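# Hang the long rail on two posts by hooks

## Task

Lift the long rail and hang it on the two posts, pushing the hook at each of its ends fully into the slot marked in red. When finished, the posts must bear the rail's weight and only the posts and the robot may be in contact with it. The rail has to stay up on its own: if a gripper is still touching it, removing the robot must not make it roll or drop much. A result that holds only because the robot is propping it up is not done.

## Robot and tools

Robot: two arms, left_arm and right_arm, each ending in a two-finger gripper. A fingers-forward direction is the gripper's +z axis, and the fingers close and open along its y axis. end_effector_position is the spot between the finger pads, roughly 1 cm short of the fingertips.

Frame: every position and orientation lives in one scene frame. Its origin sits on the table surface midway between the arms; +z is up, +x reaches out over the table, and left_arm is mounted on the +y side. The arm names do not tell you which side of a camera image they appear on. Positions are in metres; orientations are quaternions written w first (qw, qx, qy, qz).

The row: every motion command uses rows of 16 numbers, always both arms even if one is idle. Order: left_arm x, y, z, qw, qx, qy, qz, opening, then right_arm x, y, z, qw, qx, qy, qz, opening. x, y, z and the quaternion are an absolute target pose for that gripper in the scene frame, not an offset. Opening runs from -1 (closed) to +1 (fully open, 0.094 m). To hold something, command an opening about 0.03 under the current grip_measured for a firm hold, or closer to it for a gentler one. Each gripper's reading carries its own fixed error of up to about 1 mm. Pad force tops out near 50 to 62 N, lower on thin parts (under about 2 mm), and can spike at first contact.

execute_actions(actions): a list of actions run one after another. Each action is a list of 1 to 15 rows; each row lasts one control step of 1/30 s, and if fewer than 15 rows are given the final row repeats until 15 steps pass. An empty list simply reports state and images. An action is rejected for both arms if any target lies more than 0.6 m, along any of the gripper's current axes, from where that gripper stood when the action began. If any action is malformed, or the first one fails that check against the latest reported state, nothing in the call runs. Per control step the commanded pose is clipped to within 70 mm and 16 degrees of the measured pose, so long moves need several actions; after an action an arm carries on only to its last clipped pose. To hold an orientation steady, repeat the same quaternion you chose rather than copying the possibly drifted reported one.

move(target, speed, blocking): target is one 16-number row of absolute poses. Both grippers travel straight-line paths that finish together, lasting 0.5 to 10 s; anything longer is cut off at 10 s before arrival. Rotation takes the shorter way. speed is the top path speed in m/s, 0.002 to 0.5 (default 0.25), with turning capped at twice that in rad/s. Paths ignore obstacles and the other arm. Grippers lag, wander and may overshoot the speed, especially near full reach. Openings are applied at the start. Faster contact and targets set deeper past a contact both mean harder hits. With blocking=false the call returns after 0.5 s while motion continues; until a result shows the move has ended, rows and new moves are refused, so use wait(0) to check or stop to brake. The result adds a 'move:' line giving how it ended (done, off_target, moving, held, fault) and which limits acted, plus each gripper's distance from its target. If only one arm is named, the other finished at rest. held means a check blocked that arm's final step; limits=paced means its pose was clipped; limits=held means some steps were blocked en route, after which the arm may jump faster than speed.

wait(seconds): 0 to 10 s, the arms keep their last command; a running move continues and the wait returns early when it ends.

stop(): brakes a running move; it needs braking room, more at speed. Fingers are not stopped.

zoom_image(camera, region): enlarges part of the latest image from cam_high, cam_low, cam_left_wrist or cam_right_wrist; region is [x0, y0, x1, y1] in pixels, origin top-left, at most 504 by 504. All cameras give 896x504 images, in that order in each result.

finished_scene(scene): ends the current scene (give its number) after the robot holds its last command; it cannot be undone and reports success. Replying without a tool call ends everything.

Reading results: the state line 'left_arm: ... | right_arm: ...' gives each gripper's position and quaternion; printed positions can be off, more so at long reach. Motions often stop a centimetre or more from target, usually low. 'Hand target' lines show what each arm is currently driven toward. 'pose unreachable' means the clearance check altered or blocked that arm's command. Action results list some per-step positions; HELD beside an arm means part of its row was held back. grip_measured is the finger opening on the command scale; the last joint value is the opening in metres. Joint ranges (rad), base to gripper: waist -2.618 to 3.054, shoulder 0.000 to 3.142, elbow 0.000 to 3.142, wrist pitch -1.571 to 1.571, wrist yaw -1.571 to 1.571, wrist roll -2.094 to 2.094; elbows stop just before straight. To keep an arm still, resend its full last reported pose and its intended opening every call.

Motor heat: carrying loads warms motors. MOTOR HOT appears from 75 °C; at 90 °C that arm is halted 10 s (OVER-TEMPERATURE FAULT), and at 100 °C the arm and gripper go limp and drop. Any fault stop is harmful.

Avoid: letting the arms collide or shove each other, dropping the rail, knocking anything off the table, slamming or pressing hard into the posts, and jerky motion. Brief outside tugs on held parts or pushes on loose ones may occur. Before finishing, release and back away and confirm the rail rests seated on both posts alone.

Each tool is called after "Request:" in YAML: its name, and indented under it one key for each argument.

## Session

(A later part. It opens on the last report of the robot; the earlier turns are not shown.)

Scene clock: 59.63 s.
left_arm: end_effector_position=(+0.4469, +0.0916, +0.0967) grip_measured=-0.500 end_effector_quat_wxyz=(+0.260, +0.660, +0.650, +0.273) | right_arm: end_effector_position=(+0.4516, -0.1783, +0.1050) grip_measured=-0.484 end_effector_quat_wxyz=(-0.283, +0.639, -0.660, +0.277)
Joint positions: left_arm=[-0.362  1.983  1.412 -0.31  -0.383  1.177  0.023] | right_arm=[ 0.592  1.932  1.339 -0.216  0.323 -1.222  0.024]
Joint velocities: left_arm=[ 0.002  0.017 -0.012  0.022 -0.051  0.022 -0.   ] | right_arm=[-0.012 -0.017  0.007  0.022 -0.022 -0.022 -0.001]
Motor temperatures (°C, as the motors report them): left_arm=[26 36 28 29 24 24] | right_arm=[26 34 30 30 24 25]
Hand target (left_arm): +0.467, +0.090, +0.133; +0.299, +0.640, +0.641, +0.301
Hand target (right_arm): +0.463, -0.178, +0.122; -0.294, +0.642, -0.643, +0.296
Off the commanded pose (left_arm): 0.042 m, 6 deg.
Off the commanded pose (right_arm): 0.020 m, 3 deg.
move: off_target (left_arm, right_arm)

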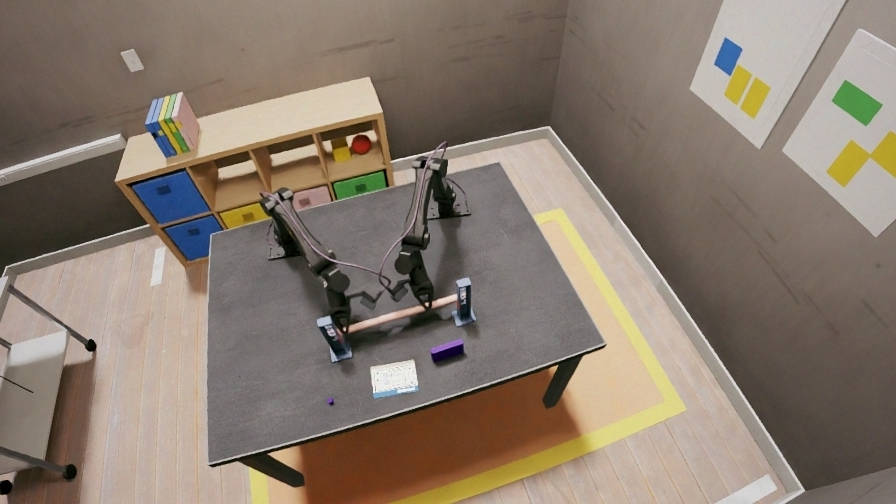

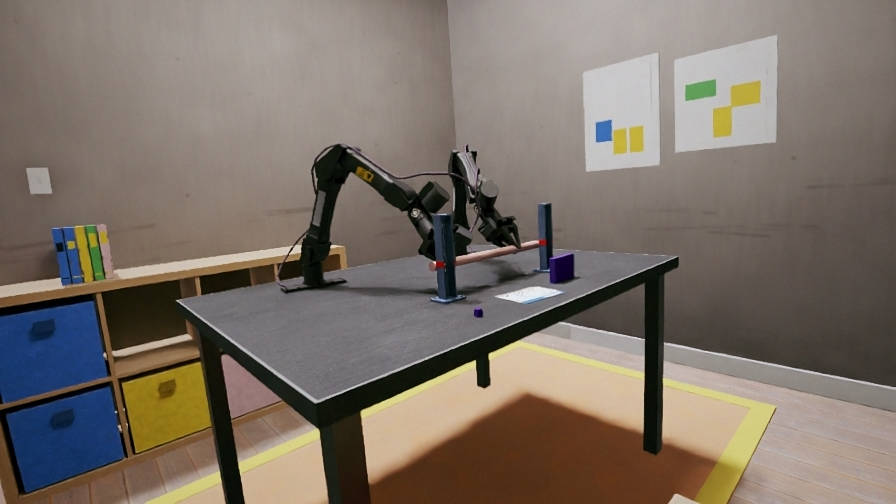

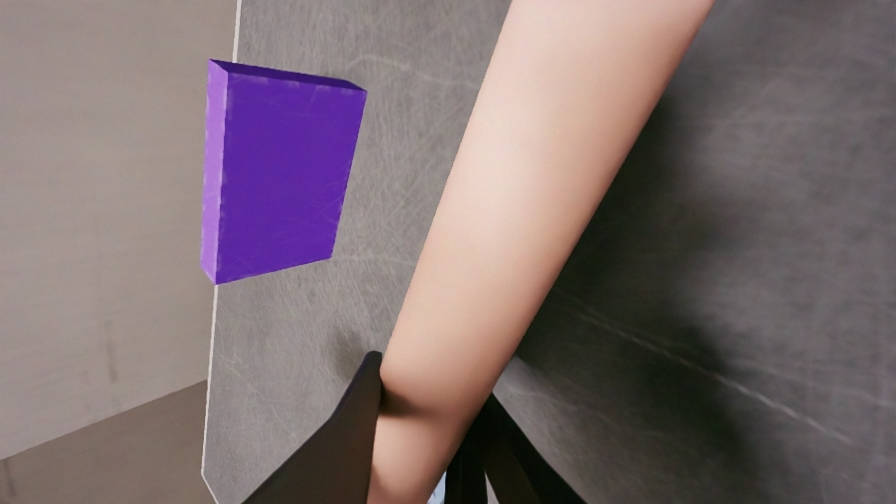

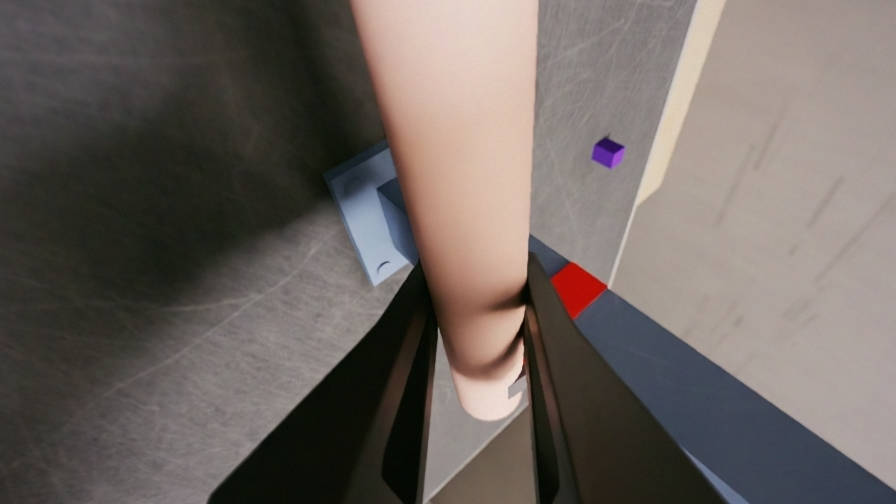

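Both hooks have entered. Seating them fully and lowering.

Request:
move:
  target: [0.478,0.088,0.13,0.3,0.64,0.64,0.3,-0.535,0.468,-0.177,0.119,0.295,-0.643,0.643,-0.295,-0.52]
  speed: 0.03

Request:
move:
  target: [0.465,0.09,0.09,0.28,0.65,0.65,0.28,-0.535,0.462,-0.177,0.09,0.28,-0.65,0.65,-0.28,-0.52]
  speed: 0.02

Request:
zoom_image:
  camera: "cam_low"
  region: [420, 225, 560, 285]

Scene clock: 61.83 s.
left_arm: end_effector_position=(+0.4516, +0.0909, +0.0948) grip_measured=-0.500 end_effector_quat_wxyz=(+0.256, +0.662, +0.650, +0.273) | right_arm: end_effector_position=(+0.4536, -0.1790, +0.1039) grip_measured=-0.484 end_effector_quat_wxyz=(-0.281, +0.638, -0.662, +0.275)
Joint positions: left_arm=[-0.358  2.004  1.439 -0.322 -0.381  1.183  0.023] | right_arm=[ 0.587  1.941  1.351 -0.225  0.319 -1.221  0.024]
Joint velocities: left_arm=[ 0.002 -0.002  0.007  0.007  0.081  0.066  0.001] | right_arm=[-0.002  0.012  0.002 -0.051 -0.037 -0.007 -0.   ]
Motor temperatures (°C, as the motors report them): left_arm=[26 36 28 29 24 24] | right_arm=[26 34 30 30 24 25]
Hand target (left_arm): +0.474, +0.090, +0.132; +0.299, +0.640, +0.640, +0.302
Hand target (right_arm): +0.467, -0.177, +0.120; -0.295, +0.642, -0.643, +0.295
Off the commanded pose (left_arm): 0.044 m, 7 deg.
Off the commanded pose (right_arm): 0.021 m, 4 deg.
move: off_target (left_arm, right_arm)

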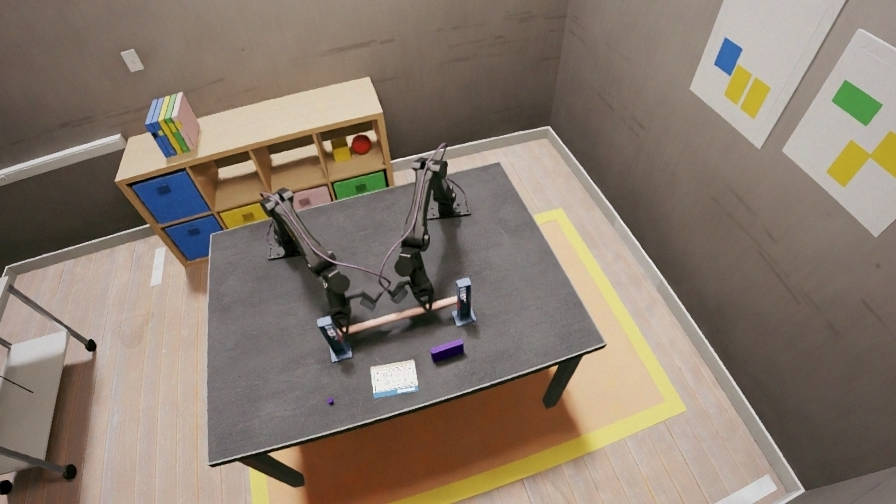

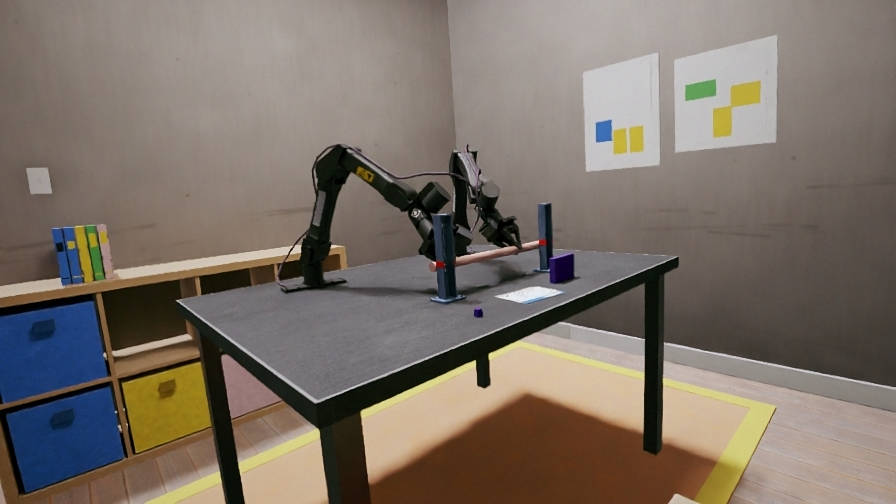

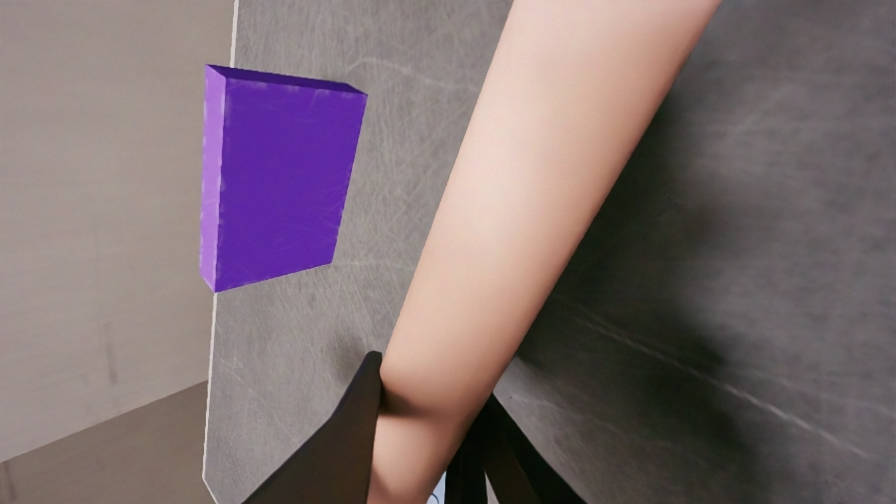

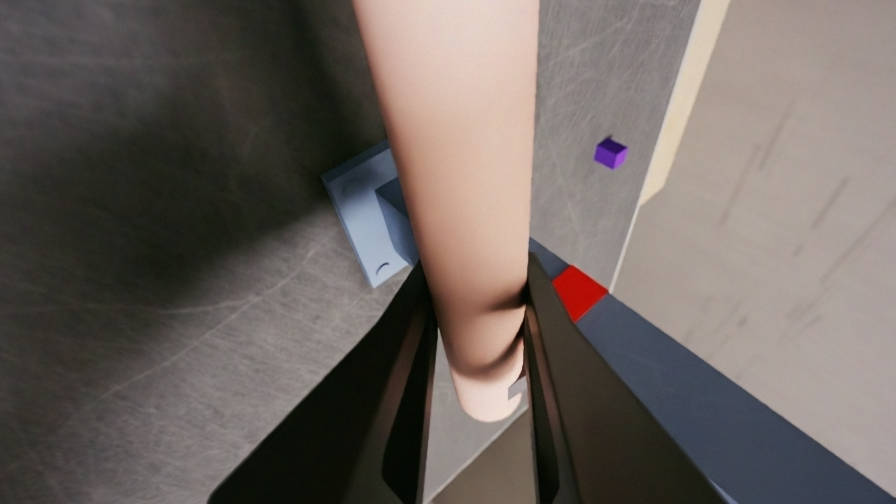

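Scene clock: 63.43 s.
left_arm: end_effector_position=(+0.4514, +0.0910, +0.0855) grip_measured=-0.500 end_effector_quat_wxyz=(+0.255, +0.661, +0.652, +0.271) | right_arm: end_effector_position=(+0.4538, -0.1789, +0.0943) grip_measured=-0.484 end_effector_quat_wxyz=(-0.275, +0.638, -0.666, +0.271)
Joint positions: left_arm=[-0.358  2.018  1.423 -0.298 -0.38   1.178  0.023] | right_arm=[ 0.587  1.962  1.351 -0.221  0.319 -1.211  0.024]
Joint velocities: left_arm=[-0.012  0.007 -0.007 -0.022  0.007 -0.037 -0.   ] | right_arm=[-0.012  0.007 -0.007 -0.007  0.037 -0.007 -0.001]
Motor temperatures (°C, as the motors report them): left_arm=[26 36 28 30 24 24] | right_arm=[26 34 30 30 24 25]
Hand target (left_arm): +0.464, +0.091, +0.091; +0.279, +0.649, +0.650, +0.280
Hand target (right_arm): +0.462, -0.177, +0.090; -0.279, +0.649, -0.650, +0.280
Off the commanded pose (left_arm): 0.014 m, 3 deg.
Off the commanded pose (right_arm): 0.009 m, 3 deg.
move: off_target (left_arm, right_arm)

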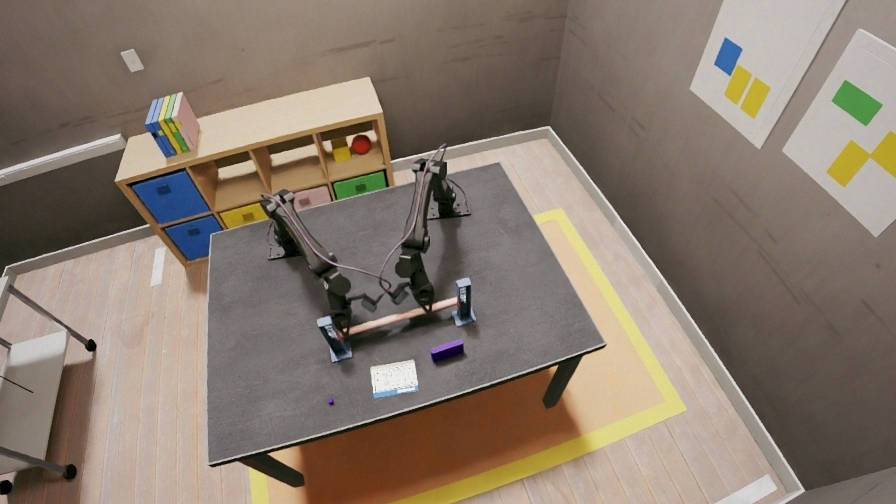

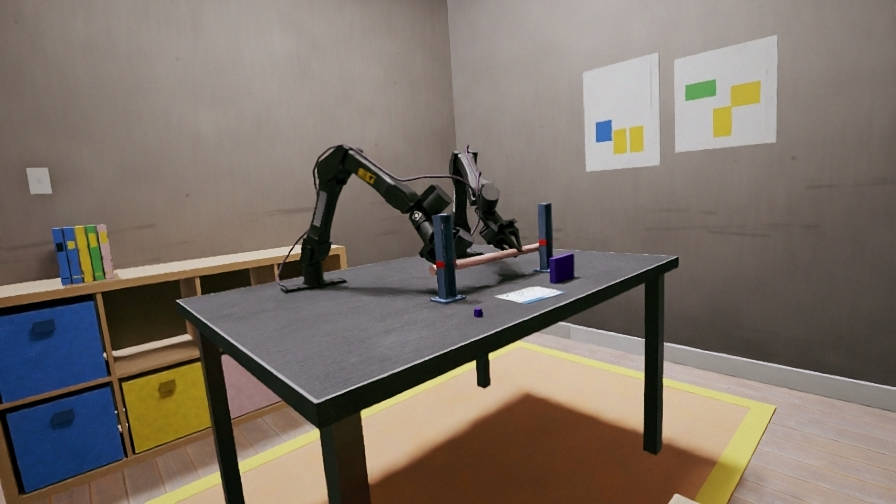

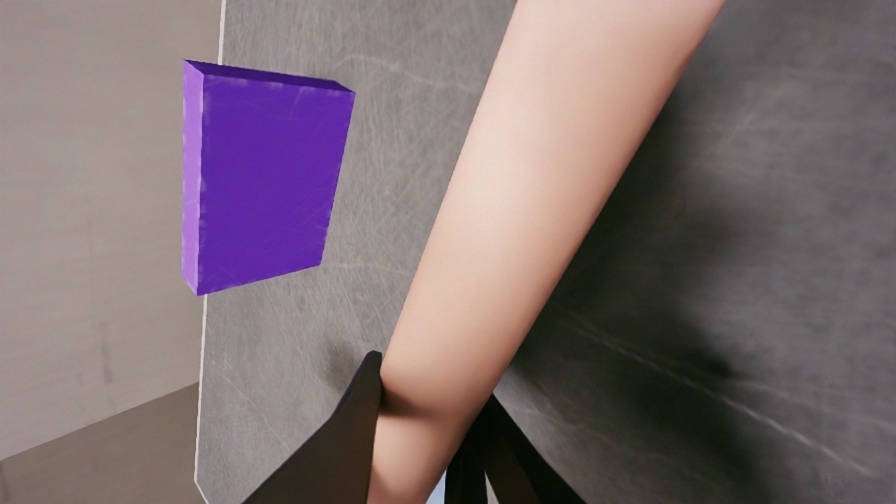

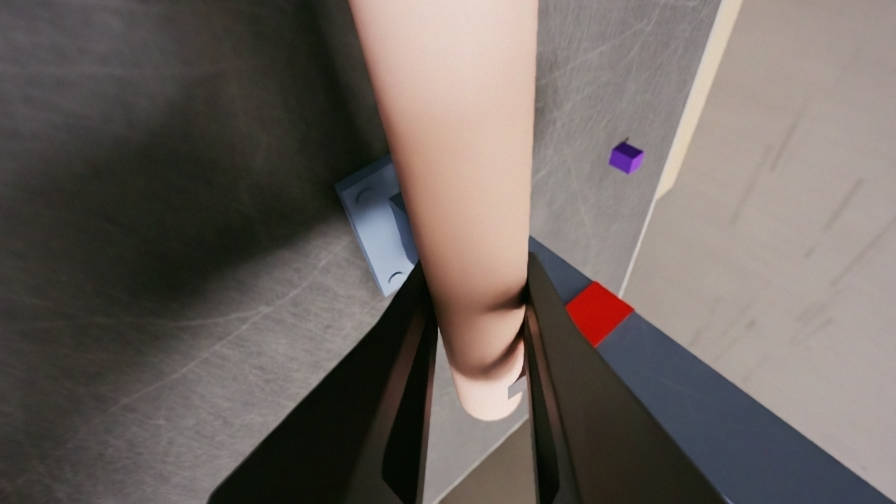

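Region (420, 225, 560, 285) of cam_low's 896x504 image, scaled by 3.600, with more detail than that image has; it fills the top 216 rows of this view, and the rest is white.

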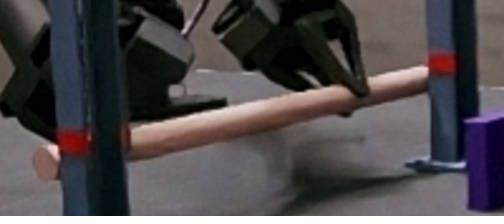

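Request:
move:
  target: [0.453,0.091,0.086,0.265,0.655,0.655,0.265,-0.2,0.454,-0.178,0.093,0.275,-0.651,0.651,-0.275,-0.2]
  speed: 0.02

Request:
move:
  target: [0.41,0.091,0.13,0.265,0.655,0.655,0.265,-0.2,0.41,-0.178,0.136,0.275,-0.651,0.651,-0.275,-0.2]
  speed: 0.1

Request:
zoom_image:
  camera: "cam_low"
  region: [420, 225, 560, 285]

Scene clock: 64.90 s.
left_arm: end_effector_position=(+0.4508, +0.0903, +0.0849) grip_measured=-0.202 end_effector_quat_wxyz=(+0.255, +0.662, +0.651, +0.269) | right_arm: end_effector_position=(+0.4552, -0.1783, +0.0958) grip_measured=-0.202 end_effector_quat_wxyz=(-0.273, +0.650, -0.652, +0.278)
Joint positions: left_arm=[-0.358  2.018  1.423 -0.3   -0.375  1.178  0.038] | right_arm=[ 0.587  1.962  1.351 -0.212  0.319 -1.251  0.037]
Joint velocities: left_arm=[ 0.002  0.007 -0.027  0.022 -0.125 -0.037  0.   ] | right_arm=[-0.002  0.007  0.002 -0.022  0.007 -0.022 -0.   ]
Motor temperatures (°C, as the motors report them): left_arm=[26 36 28 30 24 24] | right_arm=[26 34 30 30 24 25]
Hand target (left_arm): +0.453, +0.091, +0.086; +0.265, +0.656, +0.655, +0.265
Hand target (right_arm): +0.454, -0.178, +0.093; -0.275, +0.651, -0.651, +0.275
Off the commanded pose (left_arm): 0.003 m, 2 deg.
Off the commanded pose (right_arm): 0.003 m, 0 deg.
move: done

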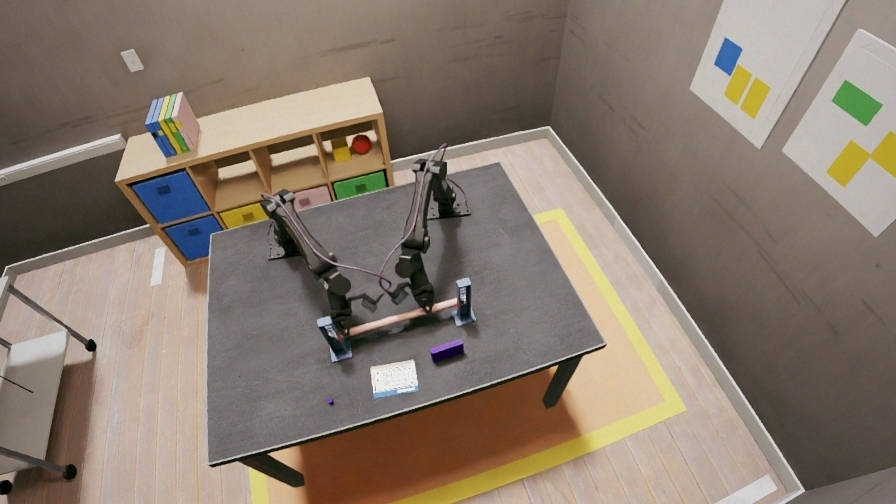

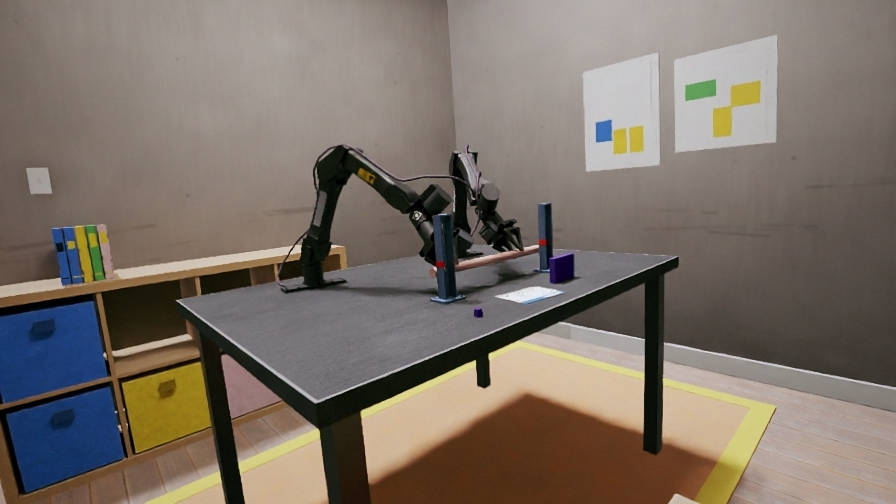

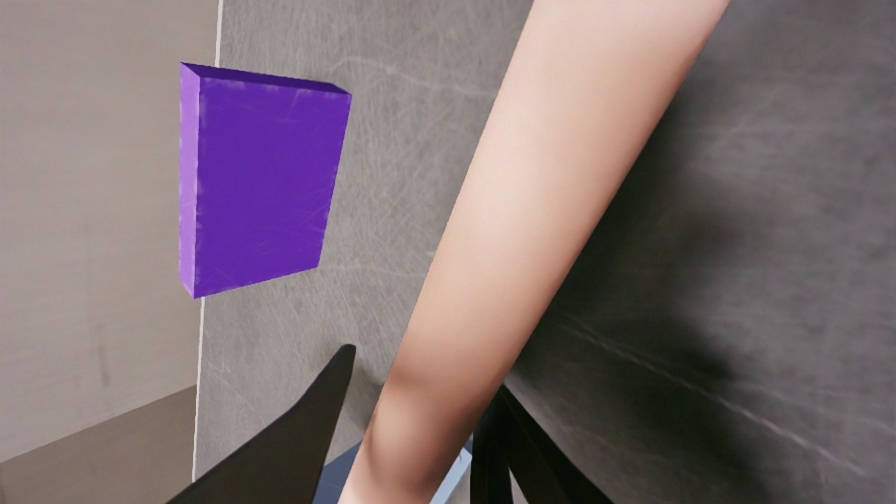

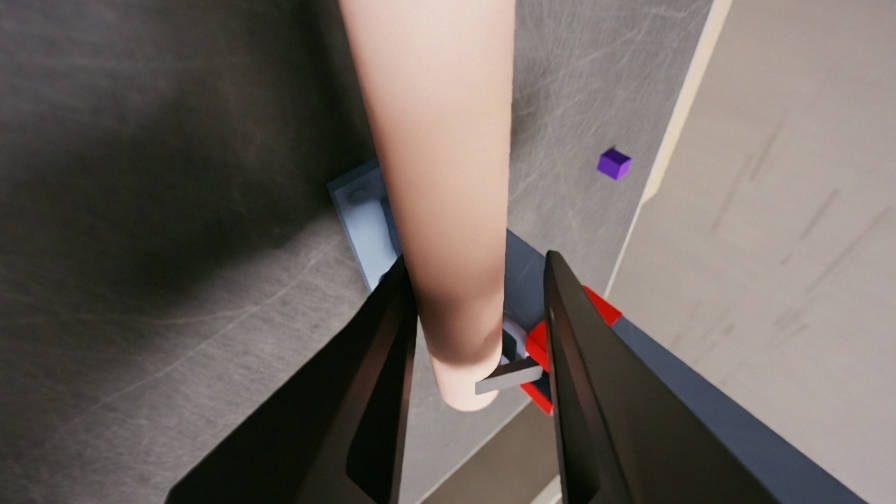

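Scene clock: 66.00 s.
left_arm: end_effector_position=(+0.4141, +0.0902, +0.1221) grip_measured=-0.202 end_effector_quat_wxyz=(+0.260, +0.662, +0.652, +0.261) | right_arm: end_effector_position=(+0.4162, -0.1786, +0.1351) grip_measured=-0.202 end_effector_quat_wxyz=(-0.277, +0.652, -0.649, +0.277)
Joint positions: left_arm=[-0.4    1.859  1.36  -0.404 -0.385  1.136  0.038] | right_arm=[ 0.629  1.786  1.279 -0.319  0.34  -1.227  0.037]
Joint velocities: left_arm=[-0.012  0.007  0.002 -0.051 -0.037 -0.022  0.001] | right_arm=[-0.017 -0.017  0.017 -0.051  0.081  0.037 -0.001]
Motor temperatures (°C, as the motors report them): left_arm=[26 36 28 29 24 24] | right_arm=[26 34 30 30 24 25]
Hand target (left_arm): +0.410, +0.091, +0.130; +0.265, +0.656, +0.656, +0.265
Hand target (right_arm): +0.409, -0.178, +0.136; -0.276, +0.651, -0.652, +0.274
Off the commanded pose (left_arm): 0.009 m, 1 deg.
Off the commanded pose (right_arm): 0.006 m, 0 deg.
move: done

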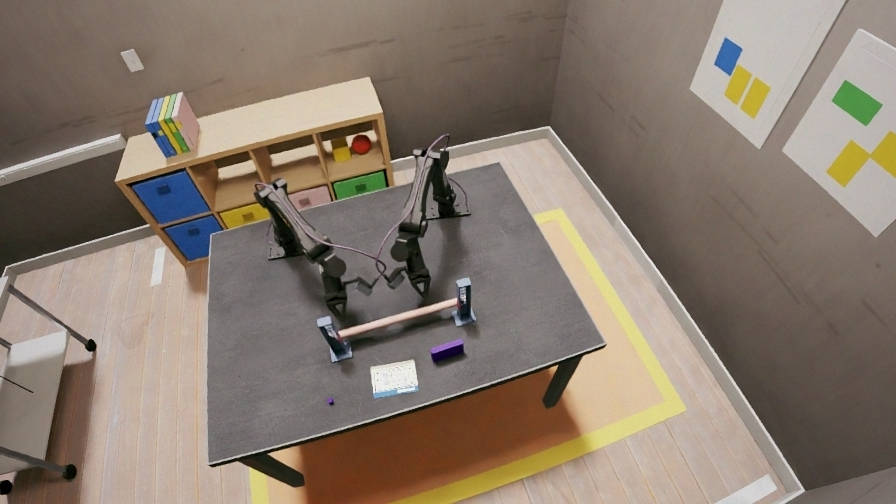

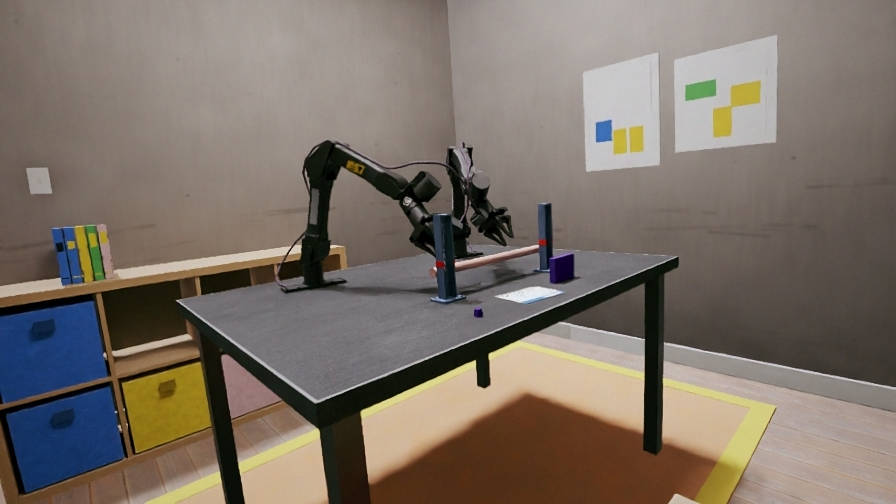

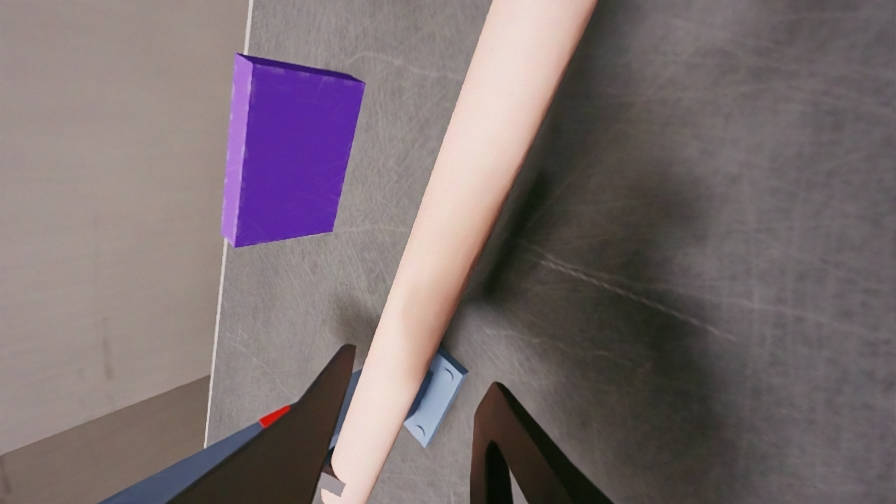

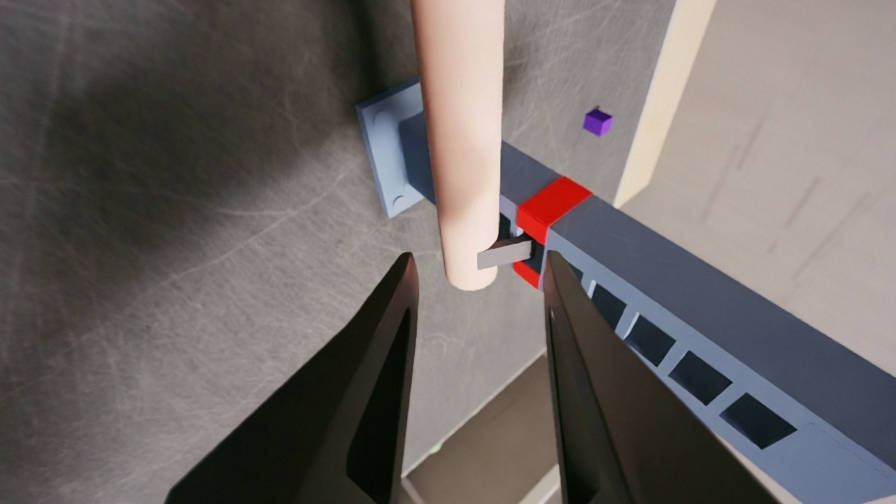

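Region (420, 225, 560, 285) of cam_low's 896x504 image, scaled by 3.600, with more detail than that image has; it fills the top 216 rows of this view, and the rest is white.

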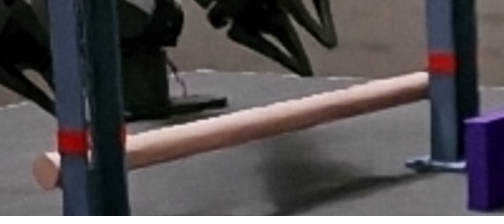

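Request:
finished_scene:
  scene: 1

The scene is finished: the task was done.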